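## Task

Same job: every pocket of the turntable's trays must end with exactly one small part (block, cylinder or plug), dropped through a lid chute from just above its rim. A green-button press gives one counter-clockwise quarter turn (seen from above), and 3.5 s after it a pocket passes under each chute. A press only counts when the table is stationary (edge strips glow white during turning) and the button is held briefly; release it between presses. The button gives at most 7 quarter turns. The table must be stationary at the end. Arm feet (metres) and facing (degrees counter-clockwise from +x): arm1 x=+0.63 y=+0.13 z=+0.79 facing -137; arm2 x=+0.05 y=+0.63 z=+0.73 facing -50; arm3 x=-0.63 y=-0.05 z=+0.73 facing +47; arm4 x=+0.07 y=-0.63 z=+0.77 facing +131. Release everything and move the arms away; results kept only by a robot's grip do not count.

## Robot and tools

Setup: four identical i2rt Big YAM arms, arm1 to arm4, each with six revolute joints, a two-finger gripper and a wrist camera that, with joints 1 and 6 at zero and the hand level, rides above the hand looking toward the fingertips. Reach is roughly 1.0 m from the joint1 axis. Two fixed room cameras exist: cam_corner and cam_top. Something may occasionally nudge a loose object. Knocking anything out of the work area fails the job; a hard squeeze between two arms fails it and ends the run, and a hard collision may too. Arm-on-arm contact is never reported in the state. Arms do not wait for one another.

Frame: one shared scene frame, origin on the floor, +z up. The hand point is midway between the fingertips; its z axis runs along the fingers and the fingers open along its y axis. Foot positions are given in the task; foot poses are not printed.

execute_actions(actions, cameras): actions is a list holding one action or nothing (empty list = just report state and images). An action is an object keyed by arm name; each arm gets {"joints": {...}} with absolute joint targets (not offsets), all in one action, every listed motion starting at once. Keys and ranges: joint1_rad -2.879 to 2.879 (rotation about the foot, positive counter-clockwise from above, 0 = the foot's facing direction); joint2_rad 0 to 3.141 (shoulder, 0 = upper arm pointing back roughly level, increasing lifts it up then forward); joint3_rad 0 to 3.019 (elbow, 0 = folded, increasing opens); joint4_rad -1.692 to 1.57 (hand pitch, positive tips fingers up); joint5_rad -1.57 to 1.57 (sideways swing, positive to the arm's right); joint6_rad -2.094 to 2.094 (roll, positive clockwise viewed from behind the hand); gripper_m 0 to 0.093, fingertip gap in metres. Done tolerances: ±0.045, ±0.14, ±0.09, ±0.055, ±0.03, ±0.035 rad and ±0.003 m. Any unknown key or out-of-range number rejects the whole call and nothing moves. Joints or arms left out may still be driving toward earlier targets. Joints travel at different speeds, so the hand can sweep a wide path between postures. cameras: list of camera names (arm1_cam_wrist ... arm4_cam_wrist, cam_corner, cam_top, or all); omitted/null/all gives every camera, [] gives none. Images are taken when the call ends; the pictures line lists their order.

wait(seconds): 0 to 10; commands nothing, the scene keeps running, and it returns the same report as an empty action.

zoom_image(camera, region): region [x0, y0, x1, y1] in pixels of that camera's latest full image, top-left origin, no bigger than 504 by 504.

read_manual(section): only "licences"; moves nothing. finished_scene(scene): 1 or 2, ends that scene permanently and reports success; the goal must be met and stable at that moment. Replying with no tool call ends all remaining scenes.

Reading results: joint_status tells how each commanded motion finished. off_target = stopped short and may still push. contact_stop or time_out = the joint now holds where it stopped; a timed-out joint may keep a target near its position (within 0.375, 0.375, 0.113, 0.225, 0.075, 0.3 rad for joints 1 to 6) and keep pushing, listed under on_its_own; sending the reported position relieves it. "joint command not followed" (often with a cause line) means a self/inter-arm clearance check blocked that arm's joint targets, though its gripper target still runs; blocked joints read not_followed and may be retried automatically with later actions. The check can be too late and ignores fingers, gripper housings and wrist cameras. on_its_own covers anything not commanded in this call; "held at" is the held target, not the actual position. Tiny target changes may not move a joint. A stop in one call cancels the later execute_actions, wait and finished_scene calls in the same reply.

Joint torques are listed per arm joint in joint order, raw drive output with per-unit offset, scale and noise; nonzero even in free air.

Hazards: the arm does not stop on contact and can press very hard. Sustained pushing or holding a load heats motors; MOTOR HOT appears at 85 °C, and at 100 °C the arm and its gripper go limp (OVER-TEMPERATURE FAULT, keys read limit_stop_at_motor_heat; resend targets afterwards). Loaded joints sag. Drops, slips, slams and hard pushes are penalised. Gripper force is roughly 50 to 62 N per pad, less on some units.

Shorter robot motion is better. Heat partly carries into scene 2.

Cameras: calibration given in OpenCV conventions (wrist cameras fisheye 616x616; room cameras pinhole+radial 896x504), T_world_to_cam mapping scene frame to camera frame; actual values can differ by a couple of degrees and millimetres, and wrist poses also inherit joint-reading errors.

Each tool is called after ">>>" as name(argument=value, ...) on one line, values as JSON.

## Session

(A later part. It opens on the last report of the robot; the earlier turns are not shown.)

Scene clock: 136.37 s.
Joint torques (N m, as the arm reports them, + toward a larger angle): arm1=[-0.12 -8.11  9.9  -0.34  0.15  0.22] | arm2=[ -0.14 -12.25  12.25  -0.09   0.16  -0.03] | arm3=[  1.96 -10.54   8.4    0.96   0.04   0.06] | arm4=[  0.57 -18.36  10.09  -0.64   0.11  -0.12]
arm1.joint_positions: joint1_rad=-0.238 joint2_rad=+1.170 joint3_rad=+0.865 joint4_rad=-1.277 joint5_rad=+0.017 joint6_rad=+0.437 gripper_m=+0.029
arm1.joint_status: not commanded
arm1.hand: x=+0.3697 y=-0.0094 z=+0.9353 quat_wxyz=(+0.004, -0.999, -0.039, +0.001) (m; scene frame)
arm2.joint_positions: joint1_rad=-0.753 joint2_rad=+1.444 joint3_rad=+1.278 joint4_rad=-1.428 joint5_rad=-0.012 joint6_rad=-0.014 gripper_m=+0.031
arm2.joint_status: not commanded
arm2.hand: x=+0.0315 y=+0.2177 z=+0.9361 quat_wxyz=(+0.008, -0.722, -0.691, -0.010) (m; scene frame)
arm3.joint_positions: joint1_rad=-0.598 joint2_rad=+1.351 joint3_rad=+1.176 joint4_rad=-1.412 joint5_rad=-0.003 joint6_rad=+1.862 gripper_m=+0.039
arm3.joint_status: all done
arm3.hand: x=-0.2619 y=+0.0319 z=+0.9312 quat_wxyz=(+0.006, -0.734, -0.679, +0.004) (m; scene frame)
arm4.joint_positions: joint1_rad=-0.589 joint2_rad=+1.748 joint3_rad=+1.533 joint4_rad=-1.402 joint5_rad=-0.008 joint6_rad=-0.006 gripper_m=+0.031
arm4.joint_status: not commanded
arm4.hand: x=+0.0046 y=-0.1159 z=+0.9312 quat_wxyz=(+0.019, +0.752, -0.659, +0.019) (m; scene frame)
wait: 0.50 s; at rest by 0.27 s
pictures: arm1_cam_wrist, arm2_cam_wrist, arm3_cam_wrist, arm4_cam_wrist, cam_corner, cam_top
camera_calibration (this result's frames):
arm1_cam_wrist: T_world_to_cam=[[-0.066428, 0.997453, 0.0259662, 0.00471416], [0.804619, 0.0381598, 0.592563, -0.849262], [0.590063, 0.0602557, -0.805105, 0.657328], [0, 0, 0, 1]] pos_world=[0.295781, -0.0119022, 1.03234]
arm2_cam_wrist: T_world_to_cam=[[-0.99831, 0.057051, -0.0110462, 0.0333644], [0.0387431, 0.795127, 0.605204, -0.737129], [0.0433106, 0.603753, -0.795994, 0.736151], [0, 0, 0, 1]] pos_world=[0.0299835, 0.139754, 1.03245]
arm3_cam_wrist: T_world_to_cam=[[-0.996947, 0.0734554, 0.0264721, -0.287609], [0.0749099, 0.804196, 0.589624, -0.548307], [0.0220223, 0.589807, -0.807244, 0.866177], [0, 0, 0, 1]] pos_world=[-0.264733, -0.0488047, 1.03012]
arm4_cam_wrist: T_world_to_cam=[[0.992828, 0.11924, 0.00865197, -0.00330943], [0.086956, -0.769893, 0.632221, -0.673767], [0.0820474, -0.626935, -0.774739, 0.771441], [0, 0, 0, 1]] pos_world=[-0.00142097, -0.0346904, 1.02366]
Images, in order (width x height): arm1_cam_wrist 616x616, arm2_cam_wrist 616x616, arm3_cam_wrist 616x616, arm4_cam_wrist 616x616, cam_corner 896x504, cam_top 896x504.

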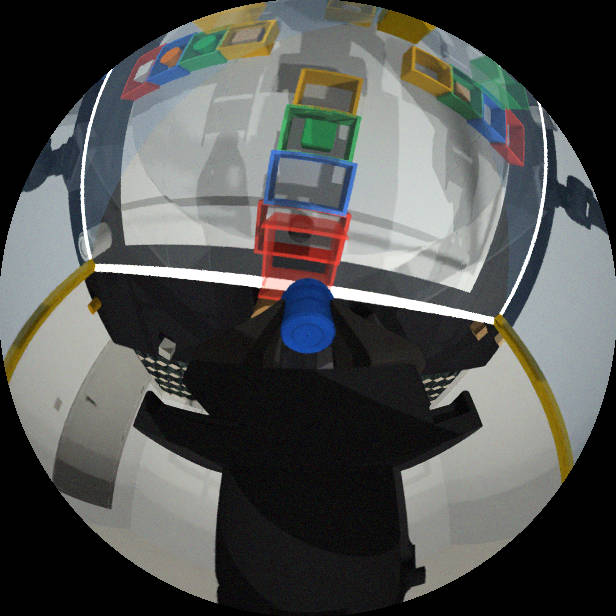

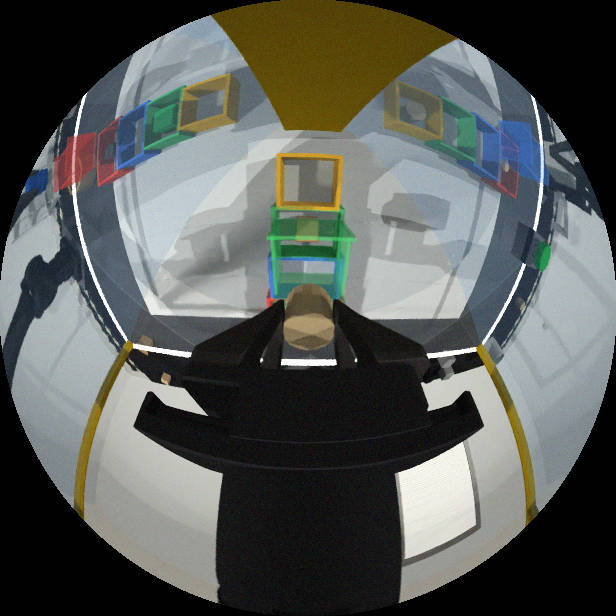

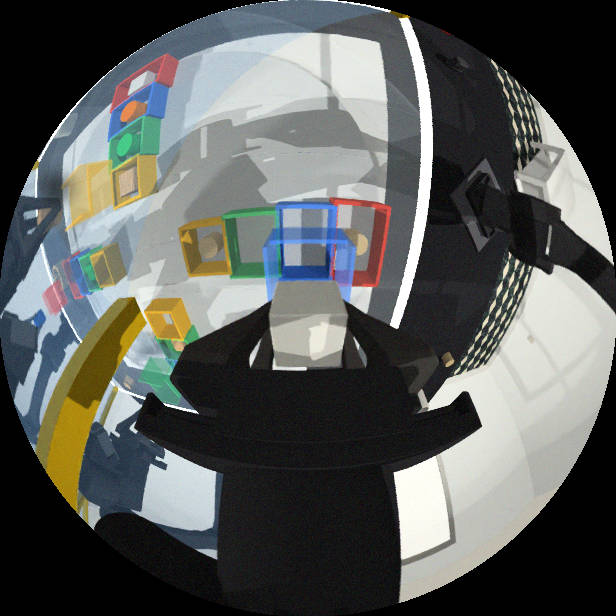

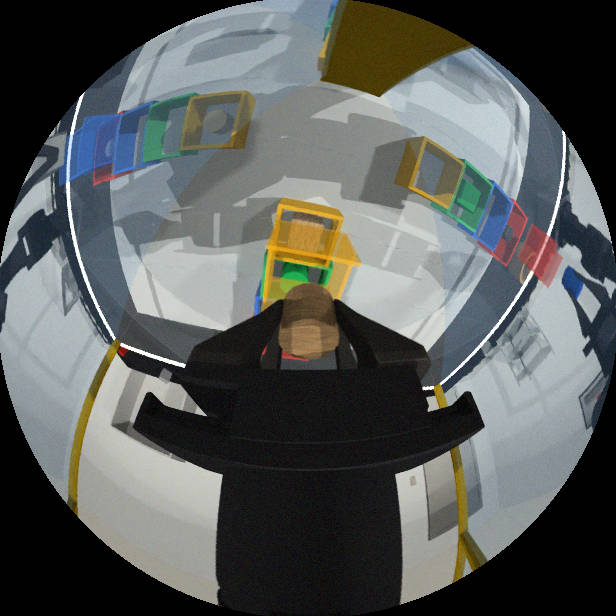

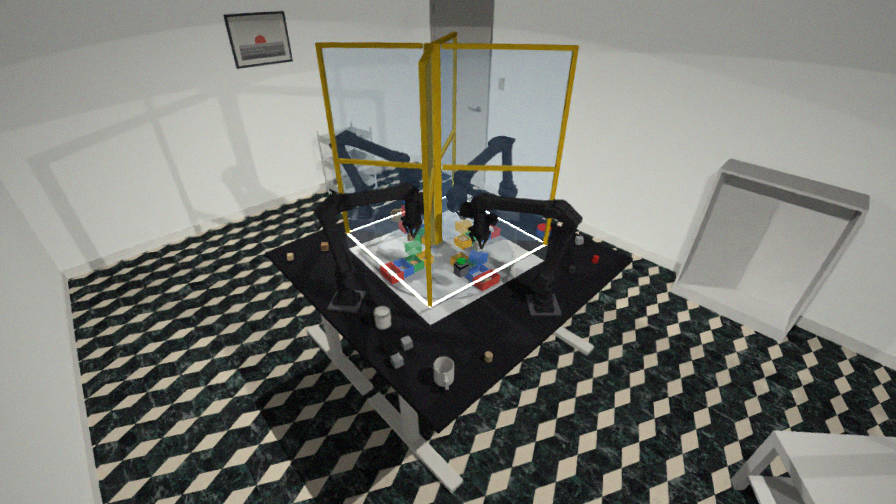

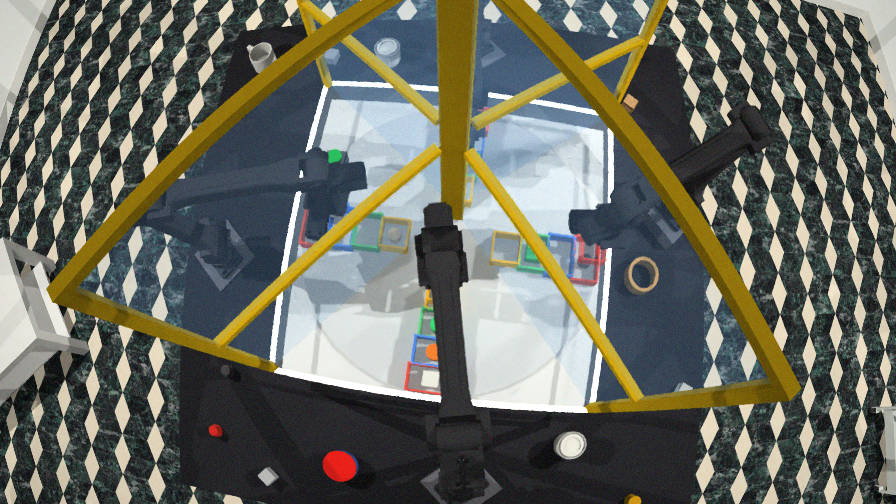

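>>> execute_actions(actions=[{"arm3":{"joints":{"joint2_rad":1.2}}}], cameras=[])

>>> execute_actions(actions=[{"arm3":{"joints":{"joint1_rad":-0.29,"joint2_rad":1.39,"joint3_rad":1.41,"joint4_rad":-1.55}}}], cameras=["cam_top"])

>>> execute_actions(actions=[{"arm3":{"joints":{"joint2_rad":1.6}}}], cameras=[])

>>> wait(seconds=0.2)

>>> execute_actions(actions=[{"arm3":{"joints":{"joint2_rad":1.39}}}], cameras=[])

>>> execute_actions(actions=[{"arm3":{"joints":{"joint1_rad":-0.6,"joint2_rad":1.345,"joint3_rad":1.185,"joint4_rad":-1.4}}}], cameras=[])

>>> wait(seconds=0.3)

>>> execute_actions(actions=[{"arm3":{"joints":{"gripper_m":0.085}}}], cameras=[])

>>> execute_actions(actions=[{"arm3":{"joints":{"joint2_rad":0.99,"joint3_rad":1.15,"joint4_rad":-1.6}}}], cameras=[])

>>> execute_actions(actions=[{"arm3":{"joints":{"joint1_rad":0.82,"joint6_rad":0}}}], cameras=[])

>>> execute_actions(actions=[{"arm3":{"joints":{"joint2_rad":1.555,"joint3_rad":1.13,"joint4_rad":-1.12}}}], cameras=["arm3_cam_wrist","cam_top"])

Scene clock: 158.73 s.
Joint torques (N m, as the arm reports them, + toward a larger angle): arm1=[-0.13 -8.1   9.9  -0.35  0.15  0.23] | arm2=[  0.1  -12.01  12.29  -0.09   0.15  -0.04] | arm3=[ 2.14 -7.98  8.57  1.23  0.    0.09] | arm4=[  0.87 -17.92  10.16  -0.44   0.1   -0.11]
arm1.joint_positions: joint1_rad=-0.238 joint2_rad=+1.170 joint3_rad=+0.865 joint4_rad=-1.277 joint5_rad=+0.017 joint6_rad=+0.437 gripper_m=+0.029
arm1.joint_status: not commanded
arm1.hand: x=+0.3697 y=-0.0094 z=+0.9353 quat_wxyz=(+0.004, -0.999, -0.039, +0.001) (m; scene frame)
arm2.joint_positions: joint1_rad=-0.753 joint2_rad=+1.444 joint3_rad=+1.278 joint4_rad=-1.428 joint5_rad=-0.012 joint6_rad=-0.014 gripper_m=+0.031
arm2.joint_status: not commanded
arm2.hand: x=+0.0315 y=+0.2177 z=+0.9361 quat_wxyz=(+0.008, -0.722, -0.691, -0.010) (m; scene frame)
arm3.joint_positions: joint1_rad=-0.598 joint2_rad=+1.199 joint3_rad=+1.176 joint4_rad=-1.410 joint5_rad=-0.003 joint6_rad=+1.862 gripper_m=+0.039
arm3.joint_status: all done
arm3.hand: x=-0.2763 y=+0.0285 z=+0.9844 quat_wxyz=(-0.033, -0.732, -0.678, -0.063) (m; scene frame)
arm4.joint_positions: joint1_rad=-0.589 joint2_rad=+1.748 joint3_rad=+1.533 joint4_rad=-1.402 joint5_rad=-0.008 joint6_rad=-0.006 gripper_m=+0.031
arm4.joint_status: not commanded
arm4.hand: x=+0.0046 y=-0.1159 z=+0.9312 quat_wxyz=(+0.019, +0.752, -0.659, +0.019) (m; scene frame)
pictures: none
No camera images: the call's "cameras" was empty. Leave "cameras" out to get every camera's image.

Scene clock: 159.77 s.
Joint torques (N m, as the arm reports them, + toward a larger angle): arm1=[-0.03 -8.1   9.93 -0.36  0.15  0.23] | arm2=[ -0.25 -12.23  12.29  -0.09   0.15  -0.03] | arm3=[  1.04 -11.96  12.02  -0.13   0.1    0.08] | arm4=[  1.08 -17.29  10.04  -0.5    0.12  -0.03]
arm1.joint_positions: joint1_rad=-0.238 joint2_rad=+1.170 joint3_rad=+0.865 joint4_rad=-1.277 joint5_rad=+0.017 joint6_rad=+0.437 gripper_m=+0.029
arm1.joint_status: not commanded
arm1.hand: x=+0.3697 y=-0.0094 z=+0.9353 quat_wxyz=(+0.004, -0.999, -0.039, +0.001) (m; scene frame)
arm2.joint_positions: joint1_rad=-0.753 joint2_rad=+1.444 joint3_rad=+1.278 joint4_rad=-1.428 joint5_rad=-0.012 joint6_rad=-0.014 gripper_m=+0.031
arm2.joint_status: not commanded
arm2.hand: x=+0.0315 y=+0.2177 z=+0.9361 quat_wxyz=(+0.008, -0.722, -0.691, -0.010) (m; scene frame)
arm3.joint_positions: joint1_rad=-0.281 joint2_rad=+1.403 joint3_rad=+1.350 joint4_rad=-1.539 joint5_rad=-0.004 joint6_rad=+1.862 gripper_m=+0.039
arm3.joint_status: all done
arm3.hand: x=-0.2848 y=+0.1552 z=+0.9789 quat_wxyz=(+0.006, -0.617, -0.787, +0.005) (m; scene frame)
arm4.joint_positions: joint1_rad=-0.589 joint2_rad=+1.748 joint3_rad=+1.533 joint4_rad=-1.402 joint5_rad=-0.008 joint6_rad=-0.006 gripper_m=+0.031
arm4.joint_status: not commanded
arm4.hand: x=+0.0046 y=-0.1159 z=+0.9312 quat_wxyz=(+0.019, +0.752, -0.659, +0.019) (m; scene frame)
pictures: cam_top
Images, in order (width x height): cam_top 896x504.

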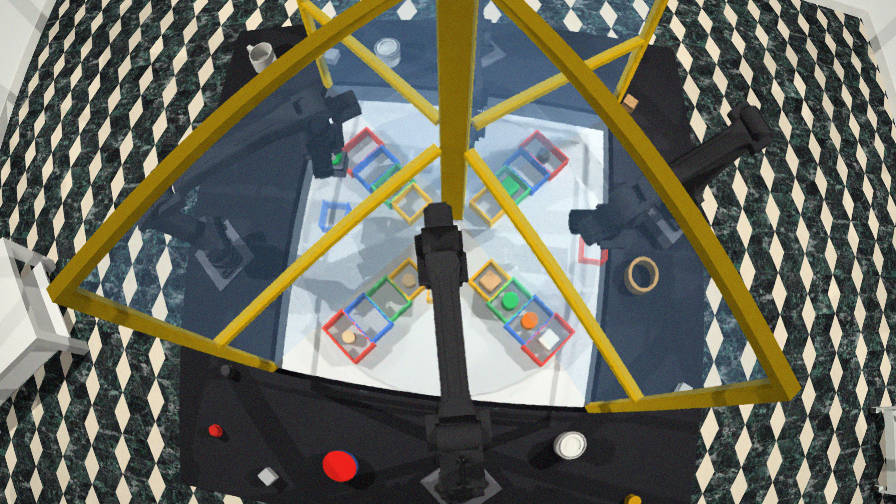

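Scene clock: 160.73 s.
Joint torques (N m, as the arm reports them, + toward a larger angle): arm1=[-0.01 -8.14  9.92 -0.36  0.15  0.22] | arm2=[ -0.15 -11.89  12.3   -0.11   0.15  -0.02] | arm3=[ 0.97 -8.88  8.35  0.15  0.    0.1 ] | arm4=[  1.07 -18.    10.1   -0.55   0.1   -0.08]
arm1.joint_positions: joint1_rad=-0.238 joint2_rad=+1.170 joint3_rad=+0.865 joint4_rad=-1.277 joint5_rad=+0.017 joint6_rad=+0.437 gripper_m=+0.029
arm1.joint_status: not commanded
arm1.hand: x=+0.3697 y=-0.0094 z=+0.9353 quat_wxyz=(+0.004, -0.999, -0.039, +0.001) (m; scene frame)
arm2.joint_positions: joint1_rad=-0.753 joint2_rad=+1.444 joint3_rad=+1.278 joint4_rad=-1.428 joint5_rad=-0.012 joint6_rad=-0.014 gripper_m=+0.031
arm2.joint_status: not commanded
arm2.hand: x=+0.0315 y=+0.2177 z=+0.9361 quat_wxyz=(+0.008, -0.722, -0.691, -0.010) (m; scene frame)
arm3.joint_positions: joint1_rad=-0.282 joint2_rad=+1.557 joint3_rad=+1.399 joint4_rad=-1.552 joint5_rad=-0.002 joint6_rad=+1.863 gripper_m=+0.039
arm3.joint_status: all done
arm3.hand: x=-0.2618 y=+0.1678 z=+0.9360 quat_wxyz=(+0.027, -0.616, -0.785, +0.061) (m; scene frame)
arm4.joint_positions: joint1_rad=-0.589 joint2_rad=+1.748 joint3_rad=+1.533 joint4_rad=-1.402 joint5_rad=-0.008 joint6_rad=-0.006 gripper_m=+0.031
arm4.joint_status: not commanded
arm4.hand: x=+0.0046 y=-0.1159 z=+0.9312 quat_wxyz=(+0.019, +0.752, -0.659, +0.019) (m; scene frame)
pictures: none
No camera images: the call's "cameras" was empty. Leave "cameras" out to get every camera's image.

Scene clock: 160.93 s.
Joint torques (N m, as the arm reports them, + toward a larger angle): arm1=[-0.01 -8.08  9.89 -0.36  0.15  0.23] | arm2=[ -0.19 -12.01  12.28  -0.13   0.14  -0.03] | arm3=[ 0.97 -9.43  8.3   0.2   0.    0.07] | arm4=[  0.81 -17.88  10.06  -0.5    0.13  -0.05]
arm1.joint_positions: joint1_rad=-0.238 joint2_rad=+1.170 joint3_rad=+0.865 joint4_rad=-1.277 joint5_rad=+0.017 joint6_rad=+0.437 gripper_m=+0.029
arm1.joint_status: not commanded
arm1.hand: x=+0.3697 y=-0.0094 z=+0.9353 quat_wxyz=(+0.004, -0.999, -0.039, +0.001) (m; scene frame)
arm2.joint_positions: joint1_rad=-0.753 joint2_rad=+1.444 joint3_rad=+1.278 joint4_rad=-1.428 joint5_rad=-0.012 joint6_rad=-0.014 gripper_m=+0.031
arm2.joint_status: not commanded
arm2.hand: x=+0.0315 y=+0.2177 z=+0.9361 quat_wxyz=(+0.008, -0.722, -0.691, -0.010) (m; scene frame)
arm3.joint_positions: joint1_rad=-0.282 joint2_rad=+1.557 joint3_rad=+1.399 joint4_rad=-1.552 joint5_rad=-0.002 joint6_rad=+1.863 gripper_m=+0.039
arm3.joint_status: all done
arm3.hand: x=-0.2618 y=+0.1678 z=+0.9360 quat_wxyz=(+0.027, -0.616, -0.785, +0.061) (m; scene frame)
arm4.joint_positions: joint1_rad=-0.589 joint2_rad=+1.748 joint3_rad=+1.533 joint4_rad=-1.402 joint5_rad=-0.008 joint6_rad=-0.006 gripper_m=+0.031
arm4.joint_status: not commanded
arm4.hand: x=+0.0046 y=-0.1159 z=+0.9312 quat_wxyz=(+0.019, +0.752, -0.659, +0.019) (m; scene frame)
wait: 0.20 s; no rest
pictures: arm1_cam_wrist, arm2_cam_wrist, arm3_cam_wrist, arm4_cam_wrist, cam_corner, cam_top
camera_calibration (this result's frames):
arm1_cam_wrist: T_world_to_cam=[[-0.066428, 0.997453, 0.0259662, 0.00471416], [0.804619, 0.0381598, 0.592563, -0.849262], [0.590063, 0.0602557, -0.805105, 0.657328], [0, 0, 0, 1]] pos_world=[0.295781, -0.0119022, 1.03234]
arm2_cam_wrist: T_world_to_cam=[[-0.99831, 0.057051, -0.0110462, 0.0333644], [0.0387431, 0.795127, 0.605204, -0.737129], [0.0433106, 0.603753, -0.795994, 0.736151], [0, 0, 0, 1]] pos_world=[0.0299835, 0.139754, 1.03245]
arm3_cam_wrist: T_world_to_cam=[[-0.961758, -0.234658, 0.141272, -0.344212], [-0.119582, 0.823754, 0.554193, -0.681442], [-0.24642, 0.516106, -0.820312, 0.744141], [0, 0, 0, 1]] pos_world=[-0.229165, 0.0965124, 1.03671]
arm4_cam_wrist: T_world_to_cam=[[0.992828, 0.11924, 0.00865197, -0.00330943], [0.086956, -0.769893, 0.632221, -0.673767], [0.0820474, -0.626935, -0.774739, 0.771441], [0, 0, 0, 1]] pos_world=[-0.00142097, -0.0346904, 1.02366]
Images, in order (width x height): arm1_cam_wrist 616x616, arm2_cam_wrist 616x616, arm3_cam_wrist 616x616, arm4_cam_wrist 616x616, cam_corner 896x504, cam_top 896x504.

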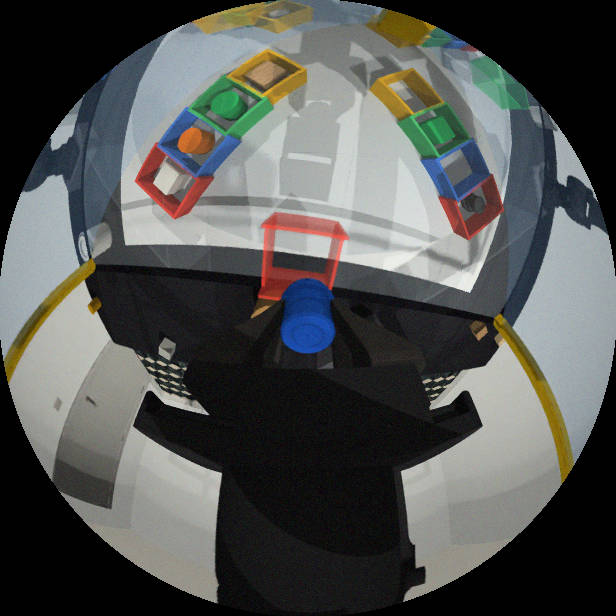

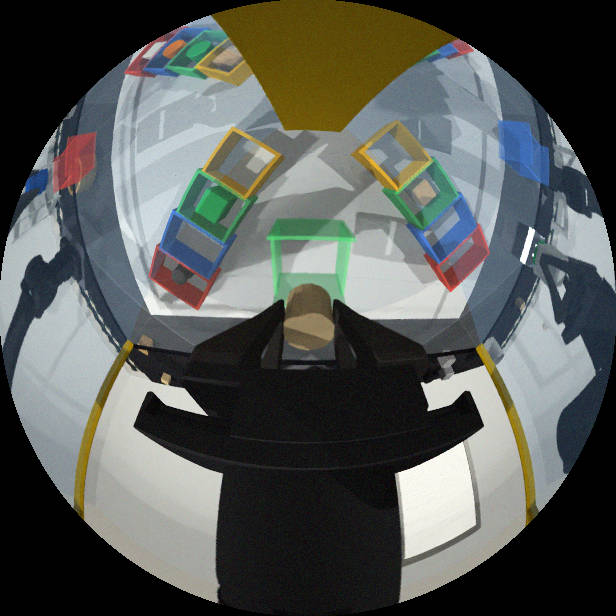

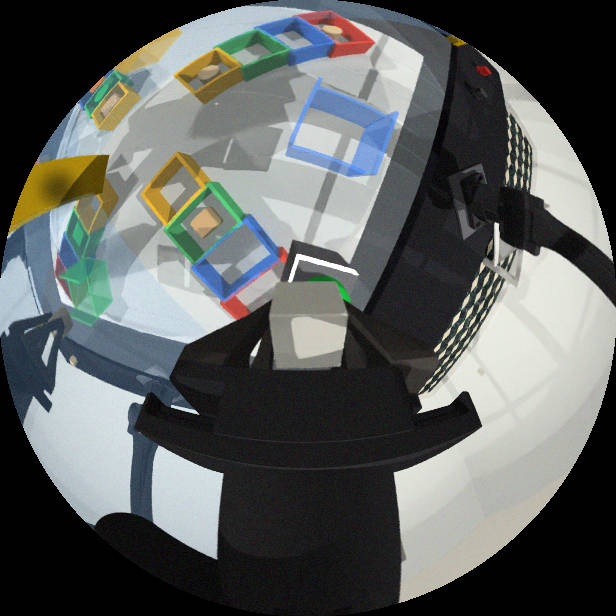

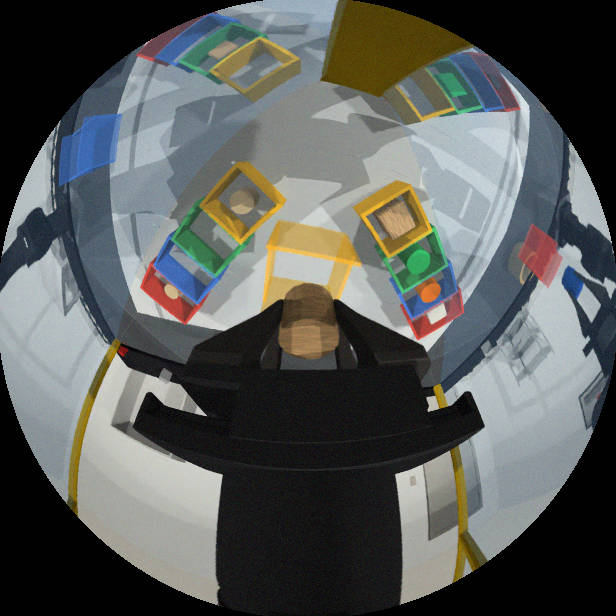

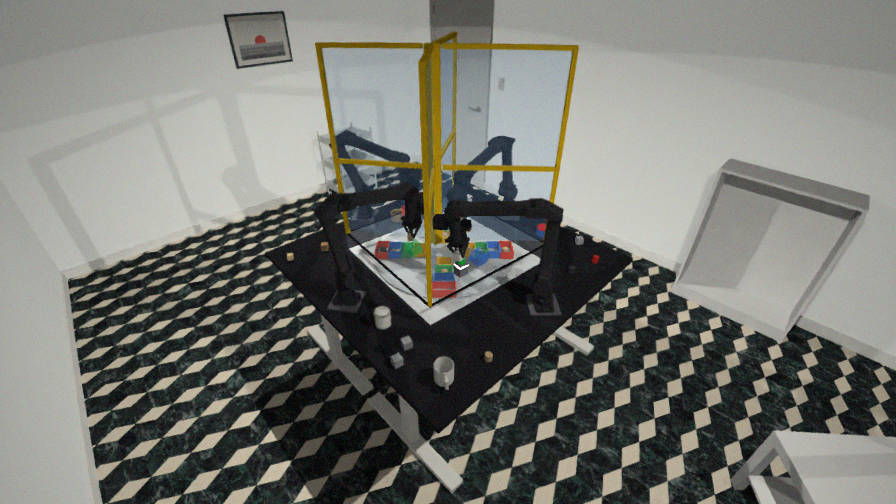

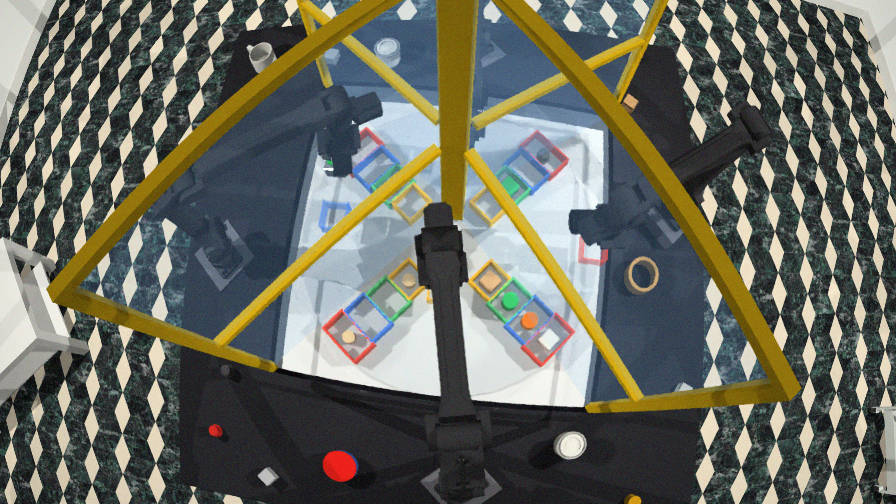

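Scene clock: 162.17 s.
Joint torques (N m, as the arm reports them, + toward a larger angle): arm1=[-0.07 -8.12  9.92 -0.34  0.15  0.22] | arm2=[ -0.22 -12.07  12.24  -0.14   0.15  -0.03] | arm3=[  1.28 -11.22   8.83   0.61   0.02   0.07] | arm4=[  0.86 -17.99  10.11  -0.58   0.12  -0.06]
arm1.joint_positions: joint1_rad=-0.238 joint2_rad=+1.170 joint3_rad=+0.865 joint4_rad=-1.277 joint5_rad=+0.017 joint6_rad=+0.437 gripper_m=+0.029
arm1.joint_status: not commanded
arm1.hand: x=+0.3697 y=-0.0094 z=+0.9353 quat_wxyz=(+0.004, -0.999, -0.039, +0.001) (m; scene frame)
arm2.joint_positions: joint1_rad=-0.753 joint2_rad=+1.444 joint3_rad=+1.278 joint4_rad=-1.428 joint5_rad=-0.012 joint6_rad=-0.014 gripper_m=+0.031
arm2.joint_status: not commanded
arm2.hand: x=+0.0315 y=+0.2177 z=+0.9361 quat_wxyz=(+0.008, -0.722, -0.691, -0.010) (m; scene frame)
arm3.joint_positions: joint1_rad=-0.282 joint2_rad=+1.390 joint3_rad=+1.399 joint4_rad=-1.552 joint5_rad=-0.002 joint6_rad=+1.863 gripper_m=+0.039
arm3.joint_status: all done
arm3.hand: x=-0.2779 y=+0.1582 z=+1.0021 quat_wxyz=(-0.004, -0.618, -0.786, -0.016) (m; scene frame)
arm4.joint_positions: joint1_rad=-0.589 joint2_rad=+1.748 joint3_rad=+1.533 joint4_rad=-1.402 joint5_rad=-0.008 joint6_rad=-0.006 gripper_m=+0.031
arm4.joint_status: not commanded
arm4.hand: x=+0.0046 y=-0.1159 z=+0.9312 quat_wxyz=(+0.019, +0.752, -0.659, +0.019) (m; scene frame)
pictures: none
No camera images: the call's "cameras" was empty. Leave "cameras" out to get every camera's image.

Scene clock: 163.17 s.
Joint torques (N m, as the arm reports them, + toward a larger angle): arm1=[-0.02 -8.15  9.93 -0.36  0.15  0.23] | arm2=[ -0.11 -12.09  12.19  -0.15   0.14  -0.01] | arm3=[  2.36 -10.56   8.29   0.93   0.     0.07] | arm4=[  0.84 -17.74  10.06  -0.59   0.15  -0.09]
arm1.joint_positions: joint1_rad=-0.238 joint2_rad=+1.170 joint3_rad=+0.865 joint4_rad=-1.277 joint5_rad=+0.017 joint6_rad=+0.437 gripper_m=+0.029
arm1.joint_status: not commanded
arm1.hand: x=+0.3697 y=-0.0094 z=+0.9353 quat_wxyz=(+0.004, -0.999, -0.039, +0.001) (m; scene frame)
arm2.joint_positions: joint1_rad=-0.753 joint2_rad=+1.444 joint3_rad=+1.278 joint4_rad=-1.428 joint5_rad=-0.012 joint6_rad=-0.014 gripper_m=+0.031
arm2.joint_status: not commanded
arm2.hand: x=+0.0315 y=+0.2177 z=+0.9361 quat_wxyz=(+0.008, -0.722, -0.691, -0.010) (m; scene frame)
arm3.joint_positions: joint1_rad=-0.607 joint2_rad=+1.352 joint3_rad=+1.176 joint4_rad=-1.413 joint5_rad=-0.003 joint6_rad=+1.863 gripper_m=+0.039
arm3.joint_status: all done
arm3.hand: x=-0.2611 y=+0.0284 z=+0.9312 quat_wxyz=(+0.006, -0.737, -0.676, +0.004) (m; scene frame)
arm4.joint_positions: joint1_rad=-0.589 joint2_rad=+1.748 joint3_rad=+1.533 joint4_rad=-1.402 joint5_rad=-0.008 joint6_rad=-0.006 gripper_m=+0.031
arm4.joint_status: not commanded
arm4.hand: x=+0.0046 y=-0.1159 z=+0.9312 quat_wxyz=(+0.019, +0.752, -0.659, +0.019) (m; scene frame)
pictures: none
No camera images: the call's "cameras" was empty. Leave "cameras" out to get every camera's image.

Scene clock: 163.47 s.
Joint torques (N m, as the arm reports them, + toward a larger angle): arm1=[-0.06 -8.13  9.91 -0.34  0.15  0.23] | arm2=[  0.03 -11.98  12.26  -0.08   0.15  -0.02] | arm3=[ 2.07 -9.86  8.16  0.92  0.04  0.09] | arm4=[  0.79 -17.54  10.04  -0.56   0.12  -0.07]
arm1.joint_positions: joint1_rad=-0.238 joint2_rad=+1.170 joint3_rad=+0.865 joint4_rad=-1.277 joint5_rad=+0.017 joint6_rad=+0.437 gripper_m=+0.029
arm1.joint_status: not commanded
arm1.hand: x=+0.3697 y=-0.0094 z=+0.9353 quat_wxyz=(+0.004, -0.999, -0.039, +0.001) (m; scene frame)
arm2.joint_positions: joint1_rad=-0.753 joint2_rad=+1.444 joint3_rad=+1.278 joint4_rad=-1.428 joint5_rad=-0.012 joint6_rad=-0.014 gripper_m=+0.031
arm2.joint_status: not commanded
arm2.hand: x=+0.0315 y=+0.2177 z=+0.9361 quat_wxyz=(+0.008, -0.722, -0.691, -0.010) (m; scene frame)
arm3.joint_positions: joint1_rad=-0.607 joint2_rad=+1.352 joint3_rad=+1.176 joint4_rad=-1.413 joint5_rad=-0.003 joint6_rad=+1.863 gripper_m=+0.039
arm3.joint_status: all done
arm3.hand: x=-0.2611 y=+0.0284 z=+0.9312 quat_wxyz=(+0.006, -0.737, -0.676, +0.004) (m; scene frame)
arm4.joint_positions: joint1_rad=-0.589 joint2_rad=+1.748 joint3_rad=+1.533 joint4_rad=-1.402 joint5_rad=-0.008 joint6_rad=-0.006 gripper_m=+0.031
arm4.joint_status: not commanded
arm4.hand: x=+0.0046 y=-0.1159 z=+0.9312 quat_wxyz=(+0.019, +0.752, -0.659, +0.019) (m; scene frame)
wait: 0.30 s; at rest by 0.27 s
pictures: arm1_cam_wrist, arm2_cam_wrist, arm3_cam_wrist, arm4_cam_wrist, cam_corner, cam_top
camera_calibration (this result's frames):
arm1_cam_wrist: T_world_to_cam=[[-0.066428, 0.997453, 0.0259662, 0.00471416], [0.804619, 0.0381598, 0.592563, -0.849262], [0.590063, 0.0602557, -0.805105, 0.657328], [0, 0, 0, 1]] pos_world=[0.295781, -0.0119022, 1.03234]
arm2_cam_wrist: T_world_to_cam=[[-0.99831, 0.057051, -0.0110462, 0.0333644], [0.0387431, 0.795127, 0.605204, -0.737129], [0.0433106, 0.603753, -0.795994, 0.736151], [0, 0, 0, 1]] pos_world=[0.0299835, 0.139754, 1.03245]
arm3_cam_wrist: T_world_to_cam=[[-0.996158, 0.083339, 0.0268934, -0.287018], [0.0831324, 0.803442, 0.589551, -0.543302], [0.0275253, 0.589522, -0.807284, 0.869705], [0, 0, 0, 1]] pos_world=[-0.264688, -0.0522785, 1.03012]
arm4_cam_wrist: T_world_to_cam=[[0.992828, 0.11924, 0.00865197, -0.00330943], [0.086956, -0.769893, 0.632221, -0.673767], [0.0820474, -0.626935, -0.774739, 0.771441], [0, 0, 0, 1]] pos_world=[-0.00142097, -0.0346904, 1.02366]
Images, in order (width x height): arm1_cam_wrist 616x616, arm2_cam_wrist 616x616, arm3_cam_wrist 616x616, arm4_cam_wrist 616x616, cam_corner 896x504, cam_top 896x504.

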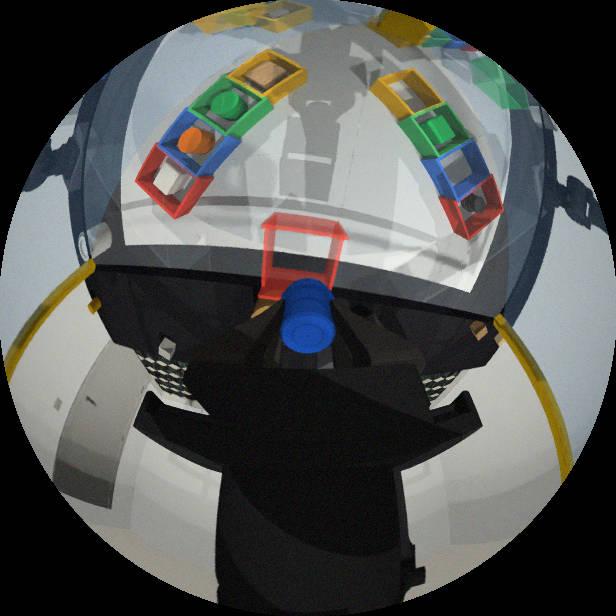

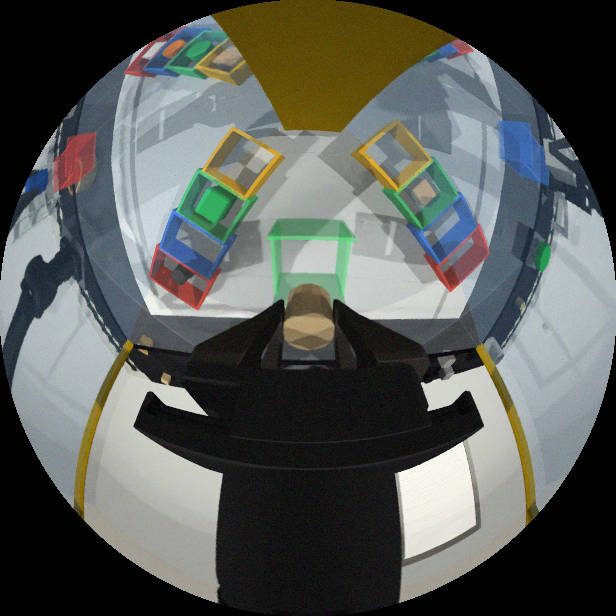

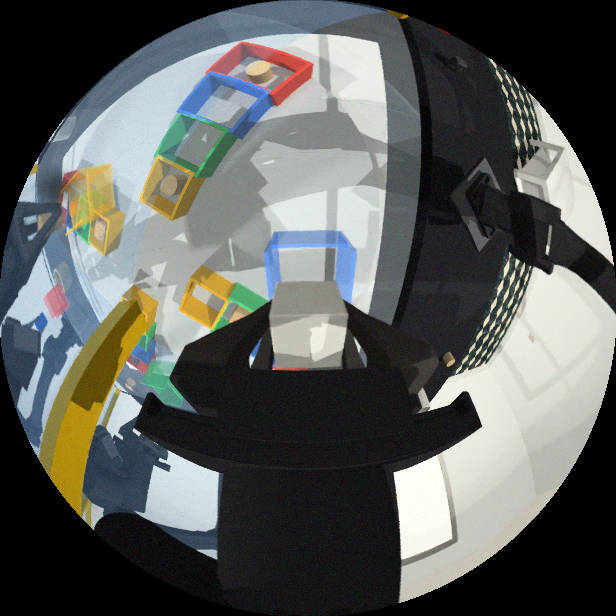

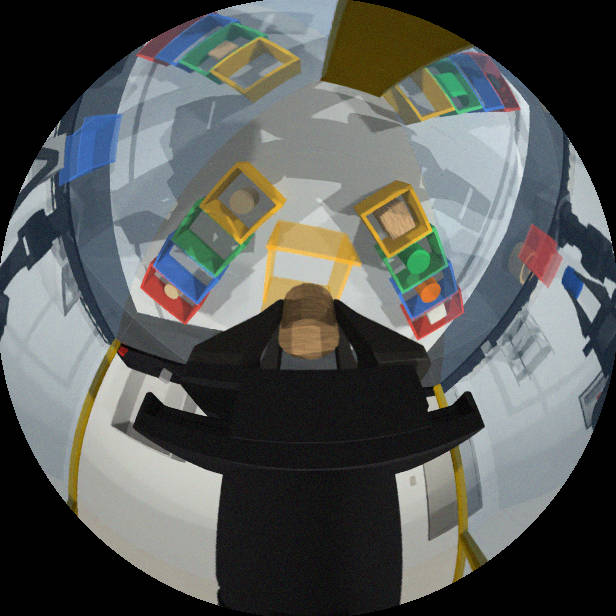

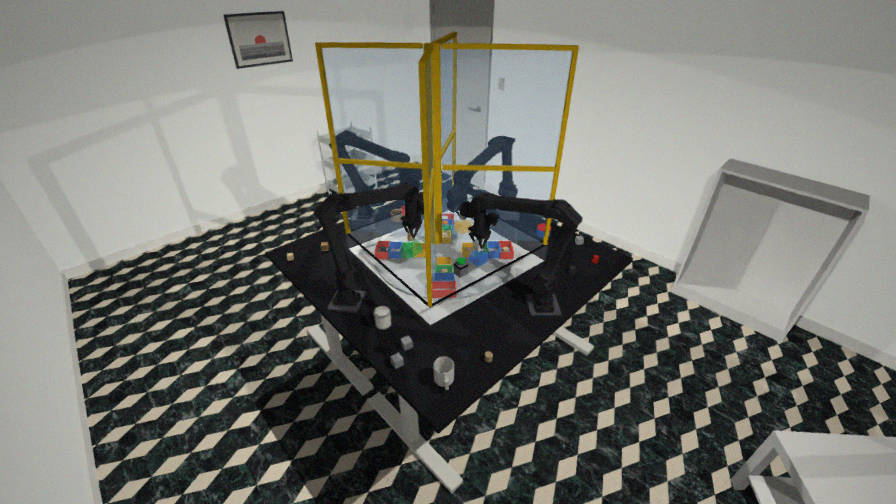

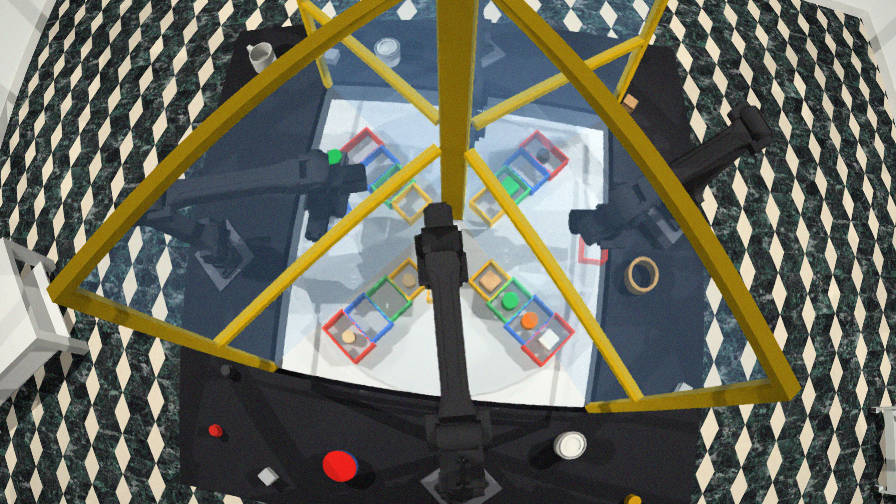

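Scene clock: 164.13 s.
Joint torques (N m, as the arm reports them, + toward a larger angle): arm1=[-0.14 -8.04  9.9  -0.35  0.15  0.23] | arm2=[ -0.28 -12.14  12.26  -0.09   0.16  -0.03] | arm3=[  2.07 -11.07   8.4    0.99   0.01   0.09] | arm4=[  0.98 -17.59  10.14  -0.55   0.12  -0.11]
arm1.joint_positions: joint1_rad=-0.238 joint2_rad=+1.170 joint3_rad=+0.865 joint4_rad=-1.277 joint5_rad=+0.017 joint6_rad=+0.437 gripper_m=+0.029
arm1.joint_status: not commanded
arm1.hand: x=+0.3697 y=-0.0094 z=+0.9353 quat_wxyz=(+0.004, -0.999, -0.039, +0.001) (m; scene frame)
arm2.joint_positions: joint1_rad=-0.753 joint2_rad=+1.444 joint3_rad=+1.278 joint4_rad=-1.428 joint5_rad=-0.012 joint6_rad=-0.014 gripper_m=+0.031
arm2.joint_status: not commanded
arm2.hand: x=+0.0315 y=+0.2177 z=+0.9361 quat_wxyz=(+0.008, -0.722, -0.691, -0.010) (m; scene frame)
arm3.joint_positions: joint1_rad=-0.607 joint2_rad=+1.352 joint3_rad=+1.176 joint4_rad=-1.413 joint5_rad=-0.003 joint6_rad=+1.863 gripper_m=+0.085
arm3.joint_status: all done
arm3.hand: x=-0.2611 y=+0.0284 z=+0.9312 quat_wxyz=(+0.006, -0.737, -0.676, +0.004) (m; scene frame)
arm4.joint_positions: joint1_rad=-0.589 joint2_rad=+1.748 joint3_rad=+1.533 joint4_rad=-1.402 joint5_rad=-0.008 joint6_rad=-0.006 gripper_m=+0.031
arm4.joint_status: not commanded
arm4.hand: x=+0.0046 y=-0.1159 z=+0.9312 quat_wxyz=(+0.019, +0.752, -0.659, +0.019) (m; scene frame)
pictures: none
No camera images: the call's "cameras" was empty. Leave "cameras" out to get every camera's image.

Scene clock: 165.40 s.
Joint torques (N m, as the arm reports them, + toward a larger angle): arm1=[-0.12 -8.1   9.91 -0.37  0.15  0.23] | arm2=[ -0.03 -11.98  12.27  -0.09   0.15  -0.02] | arm3=[ 2.08 -4.51  8.21  0.31  0.02  0.08] | arm4=[  1.04 -17.93  10.06  -0.51   0.1   -0.07]
arm1.joint_positions: joint1_rad=-0.238 joint2_rad=+1.170 joint3_rad=+0.865 joint4_rad=-1.277 joint5_rad=+0.017 joint6_rad=+0.437 gripper_m=+0.029
arm1.joint_status: not commanded
arm1.hand: x=+0.3697 y=-0.0094 z=+0.9353 quat_wxyz=(+0.004, -0.999, -0.039, +0.001) (m; scene frame)
arm2.joint_positions: joint1_rad=-0.753 joint2_rad=+1.444 joint3_rad=+1.278 joint4_rad=-1.428 joint5_rad=-0.012 joint6_rad=-0.014 gripper_m=+0.031
arm2.joint_status: not commanded
arm2.hand: x=+0.0315 y=+0.2177 z=+0.9361 quat_wxyz=(+0.008, -0.722, -0.691, -0.010) (m; scene frame)
arm3.joint_positions: joint1_rad=-0.607 joint2_rad=+0.989 joint3_rad=+1.144 joint4_rad=-1.592 joint5_rad=-0.003 joint6_rad=+1.863 gripper_m=+0.085
arm3.joint_status: all done
arm3.hand: x=-0.3562 y=+0.0081 z=+1.0279 quat_wxyz=(-0.032, -0.735, -0.674, -0.061) (m; scene frame)
arm4.joint_positions: joint1_rad=-0.589 joint2_rad=+1.748 joint3_rad=+1.533 joint4_rad=-1.402 joint5_rad=-0.008 joint6_rad=-0.006 gripper_m=+0.031
arm4.joint_status: not commanded
arm4.hand: x=+0.0046 y=-0.1159 z=+0.9312 quat_wxyz=(+0.019, +0.752, -0.659, +0.019) (m; scene frame)
pictures: none
No camera images: the call's "cameras" was empty. Leave "cameras" out to get every camera's image.

Scene clock: 167.70 s.
Joint torques (N m, as the arm reports them, + toward a larger angle): arm1=[-0.02 -8.15  9.92 -0.35  0.14  0.23] | arm2=[ -0.17 -11.83  12.22  -0.1    0.14  -0.03] | arm3=[ 2.17 -4.71  8.51  0.44  0.   -0.09] | arm4=[  1.31 -18.04  10.09  -0.5    0.09  -0.06]
arm1.joint_positions: joint1_rad=-0.238 joint2_rad=+1.170 joint3_rad=+0.865 joint4_rad=-1.277 joint5_rad=+0.017 joint6_rad=+0.437 gripper_m=+0.029
arm1.joint_status: not commanded
arm1.hand: x=+0.3697 y=-0.0094 z=+0.9353 quat_wxyz=(+0.004, -0.999, -0.039, +0.001) (m; scene frame)
arm2.joint_positions: joint1_rad=-0.753 joint2_rad=+1.444 joint3_rad=+1.278 joint4_rad=-1.428 joint5_rad=-0.012 joint6_rad=-0.014 gripper_m=+0.031
arm2.joint_status: not commanded
arm2.hand: x=+0.0315 y=+0.2177 z=+0.9361 quat_wxyz=(+0.008, -0.722, -0.691, -0.010) (m; scene frame)
arm3.joint_positions: joint1_rad=+0.813 joint2_rad=+0.989 joint3_rad=+1.144 joint4_rad=-1.592 joint5_rad=-0.004 joint6_rad=+0.010 gripper_m=+0.085
arm3.joint_status: all done
arm3.hand: x=-0.6468 y=+0.2313 z=+1.0280 quat_wxyz=(-0.047, +0.721, -0.689, -0.051) (m; scene frame)
arm4.joint_positions: joint1_rad=-0.589 joint2_rad=+1.748 joint3_rad=+1.533 joint4_rad=-1.402 joint5_rad=-0.008 joint6_rad=-0.006 gripper_m=+0.031
arm4.joint_status: not commanded
arm4.hand: x=+0.0046 y=-0.1159 z=+0.9312 quat_wxyz=(+0.019, +0.752, -0.659, +0.019) (m; scene frame)
pictures: none
No camera images: the call's "cameras" was empty. Leave "cameras" out to get every camera's image.

Scene clock: 169.07 s.
Joint torques (N m, as the arm reports them, + toward a larger angle): arm1=[-0.11 -8.1   9.91 -0.35  0.15  0.23] | arm2=[ -0.07 -11.8   12.24  -0.11   0.15  -0.03] | arm3=[  2.11 -13.78   7.71   1.05   0.    -0.09] | arm4=[  0.94 -17.78  10.17  -0.63   0.11  -0.08]
arm1.joint_positions: joint1_rad=-0.238 joint2_rad=+1.170 joint3_rad=+0.865 joint4_rad=-1.277 joint5_rad=+0.017 joint6_rad=+0.437 gripper_m=+0.029
arm1.joint_status: not commanded
arm1.hand: x=+0.3697 y=-0.0094 z=+0.9353 quat_wxyz=(+0.004, -0.999, -0.039, +0.001) (m; scene frame)
arm2.joint_positions: joint1_rad=-0.753 joint2_rad=+1.444 joint3_rad=+1.278 joint4_rad=-1.428 joint5_rad=-0.012 joint6_rad=-0.014 gripper_m=+0.031
arm2.joint_status: not commanded
arm2.hand: x=+0.0315 y=+0.2177 z=+0.9361 quat_wxyz=(+0.008, -0.722, -0.691, -0.010) (m; scene frame)
arm3.joint_positions: joint1_rad=+0.813 joint2_rad=+1.565 joint3_rad=+1.124 joint4_rad=-1.133 joint5_rad=-0.004 joint6_rad=+0.010 gripper_m=+0.085
arm3.joint_status: all done
arm3.hand: x=-0.6544 y=+0.3832 z=+0.8300 quat_wxyz=(+0.000, +0.723, -0.691, -0.001) (m; scene frame)
arm4.joint_positions: joint1_rad=-0.589 joint2_rad=+1.748 joint3_rad=+1.533 joint4_rad=-1.402 joint5_rad=-0.008 joint6_rad=-0.006 gripper_m=+0.031
arm4.joint_status: not commanded
arm4.hand: x=+0.0046 y=-0.1159 z=+0.9312 quat_wxyz=(+0.019, +0.752, -0.659, +0.019) (m; scene frame)
pictures: arm3_cam_wrist, cam_top
camera_calibration (this result's frames):
arm3_cam_wrist: T_world_to_cam=[[0.998757, 0.0482505, 0.0125287, 0.625154], [0.0317686, -0.809735, 0.585935, -0.148405], [0.0384166, -0.584808, -0.810261, 1.04925], [0, 0, 0, 1]] pos_world=[-0.659971, 0.463278, 0.929291]
Images, in order (width x height): arm3_cam_wrist 616x616, cam_top 896x504.

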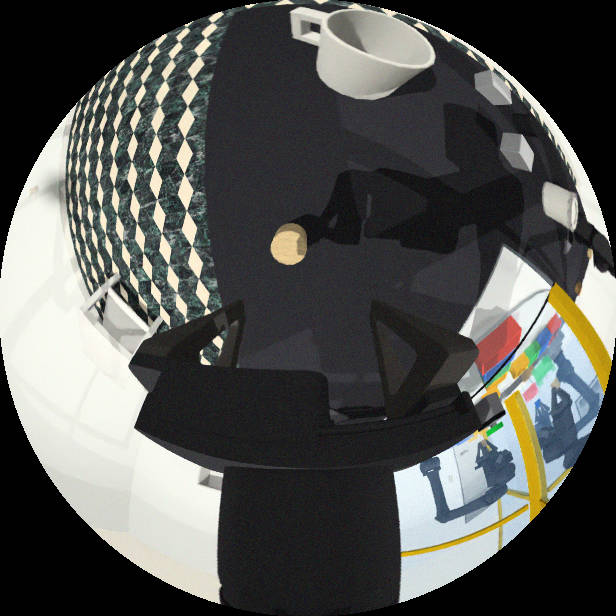

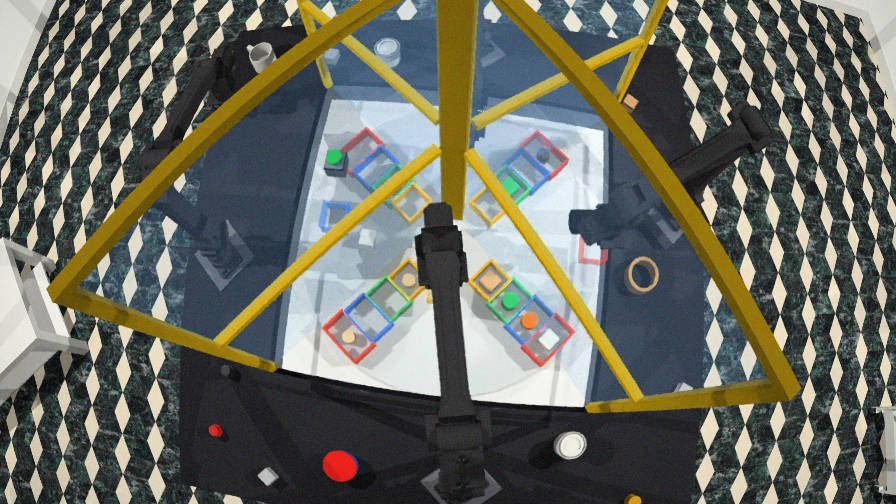

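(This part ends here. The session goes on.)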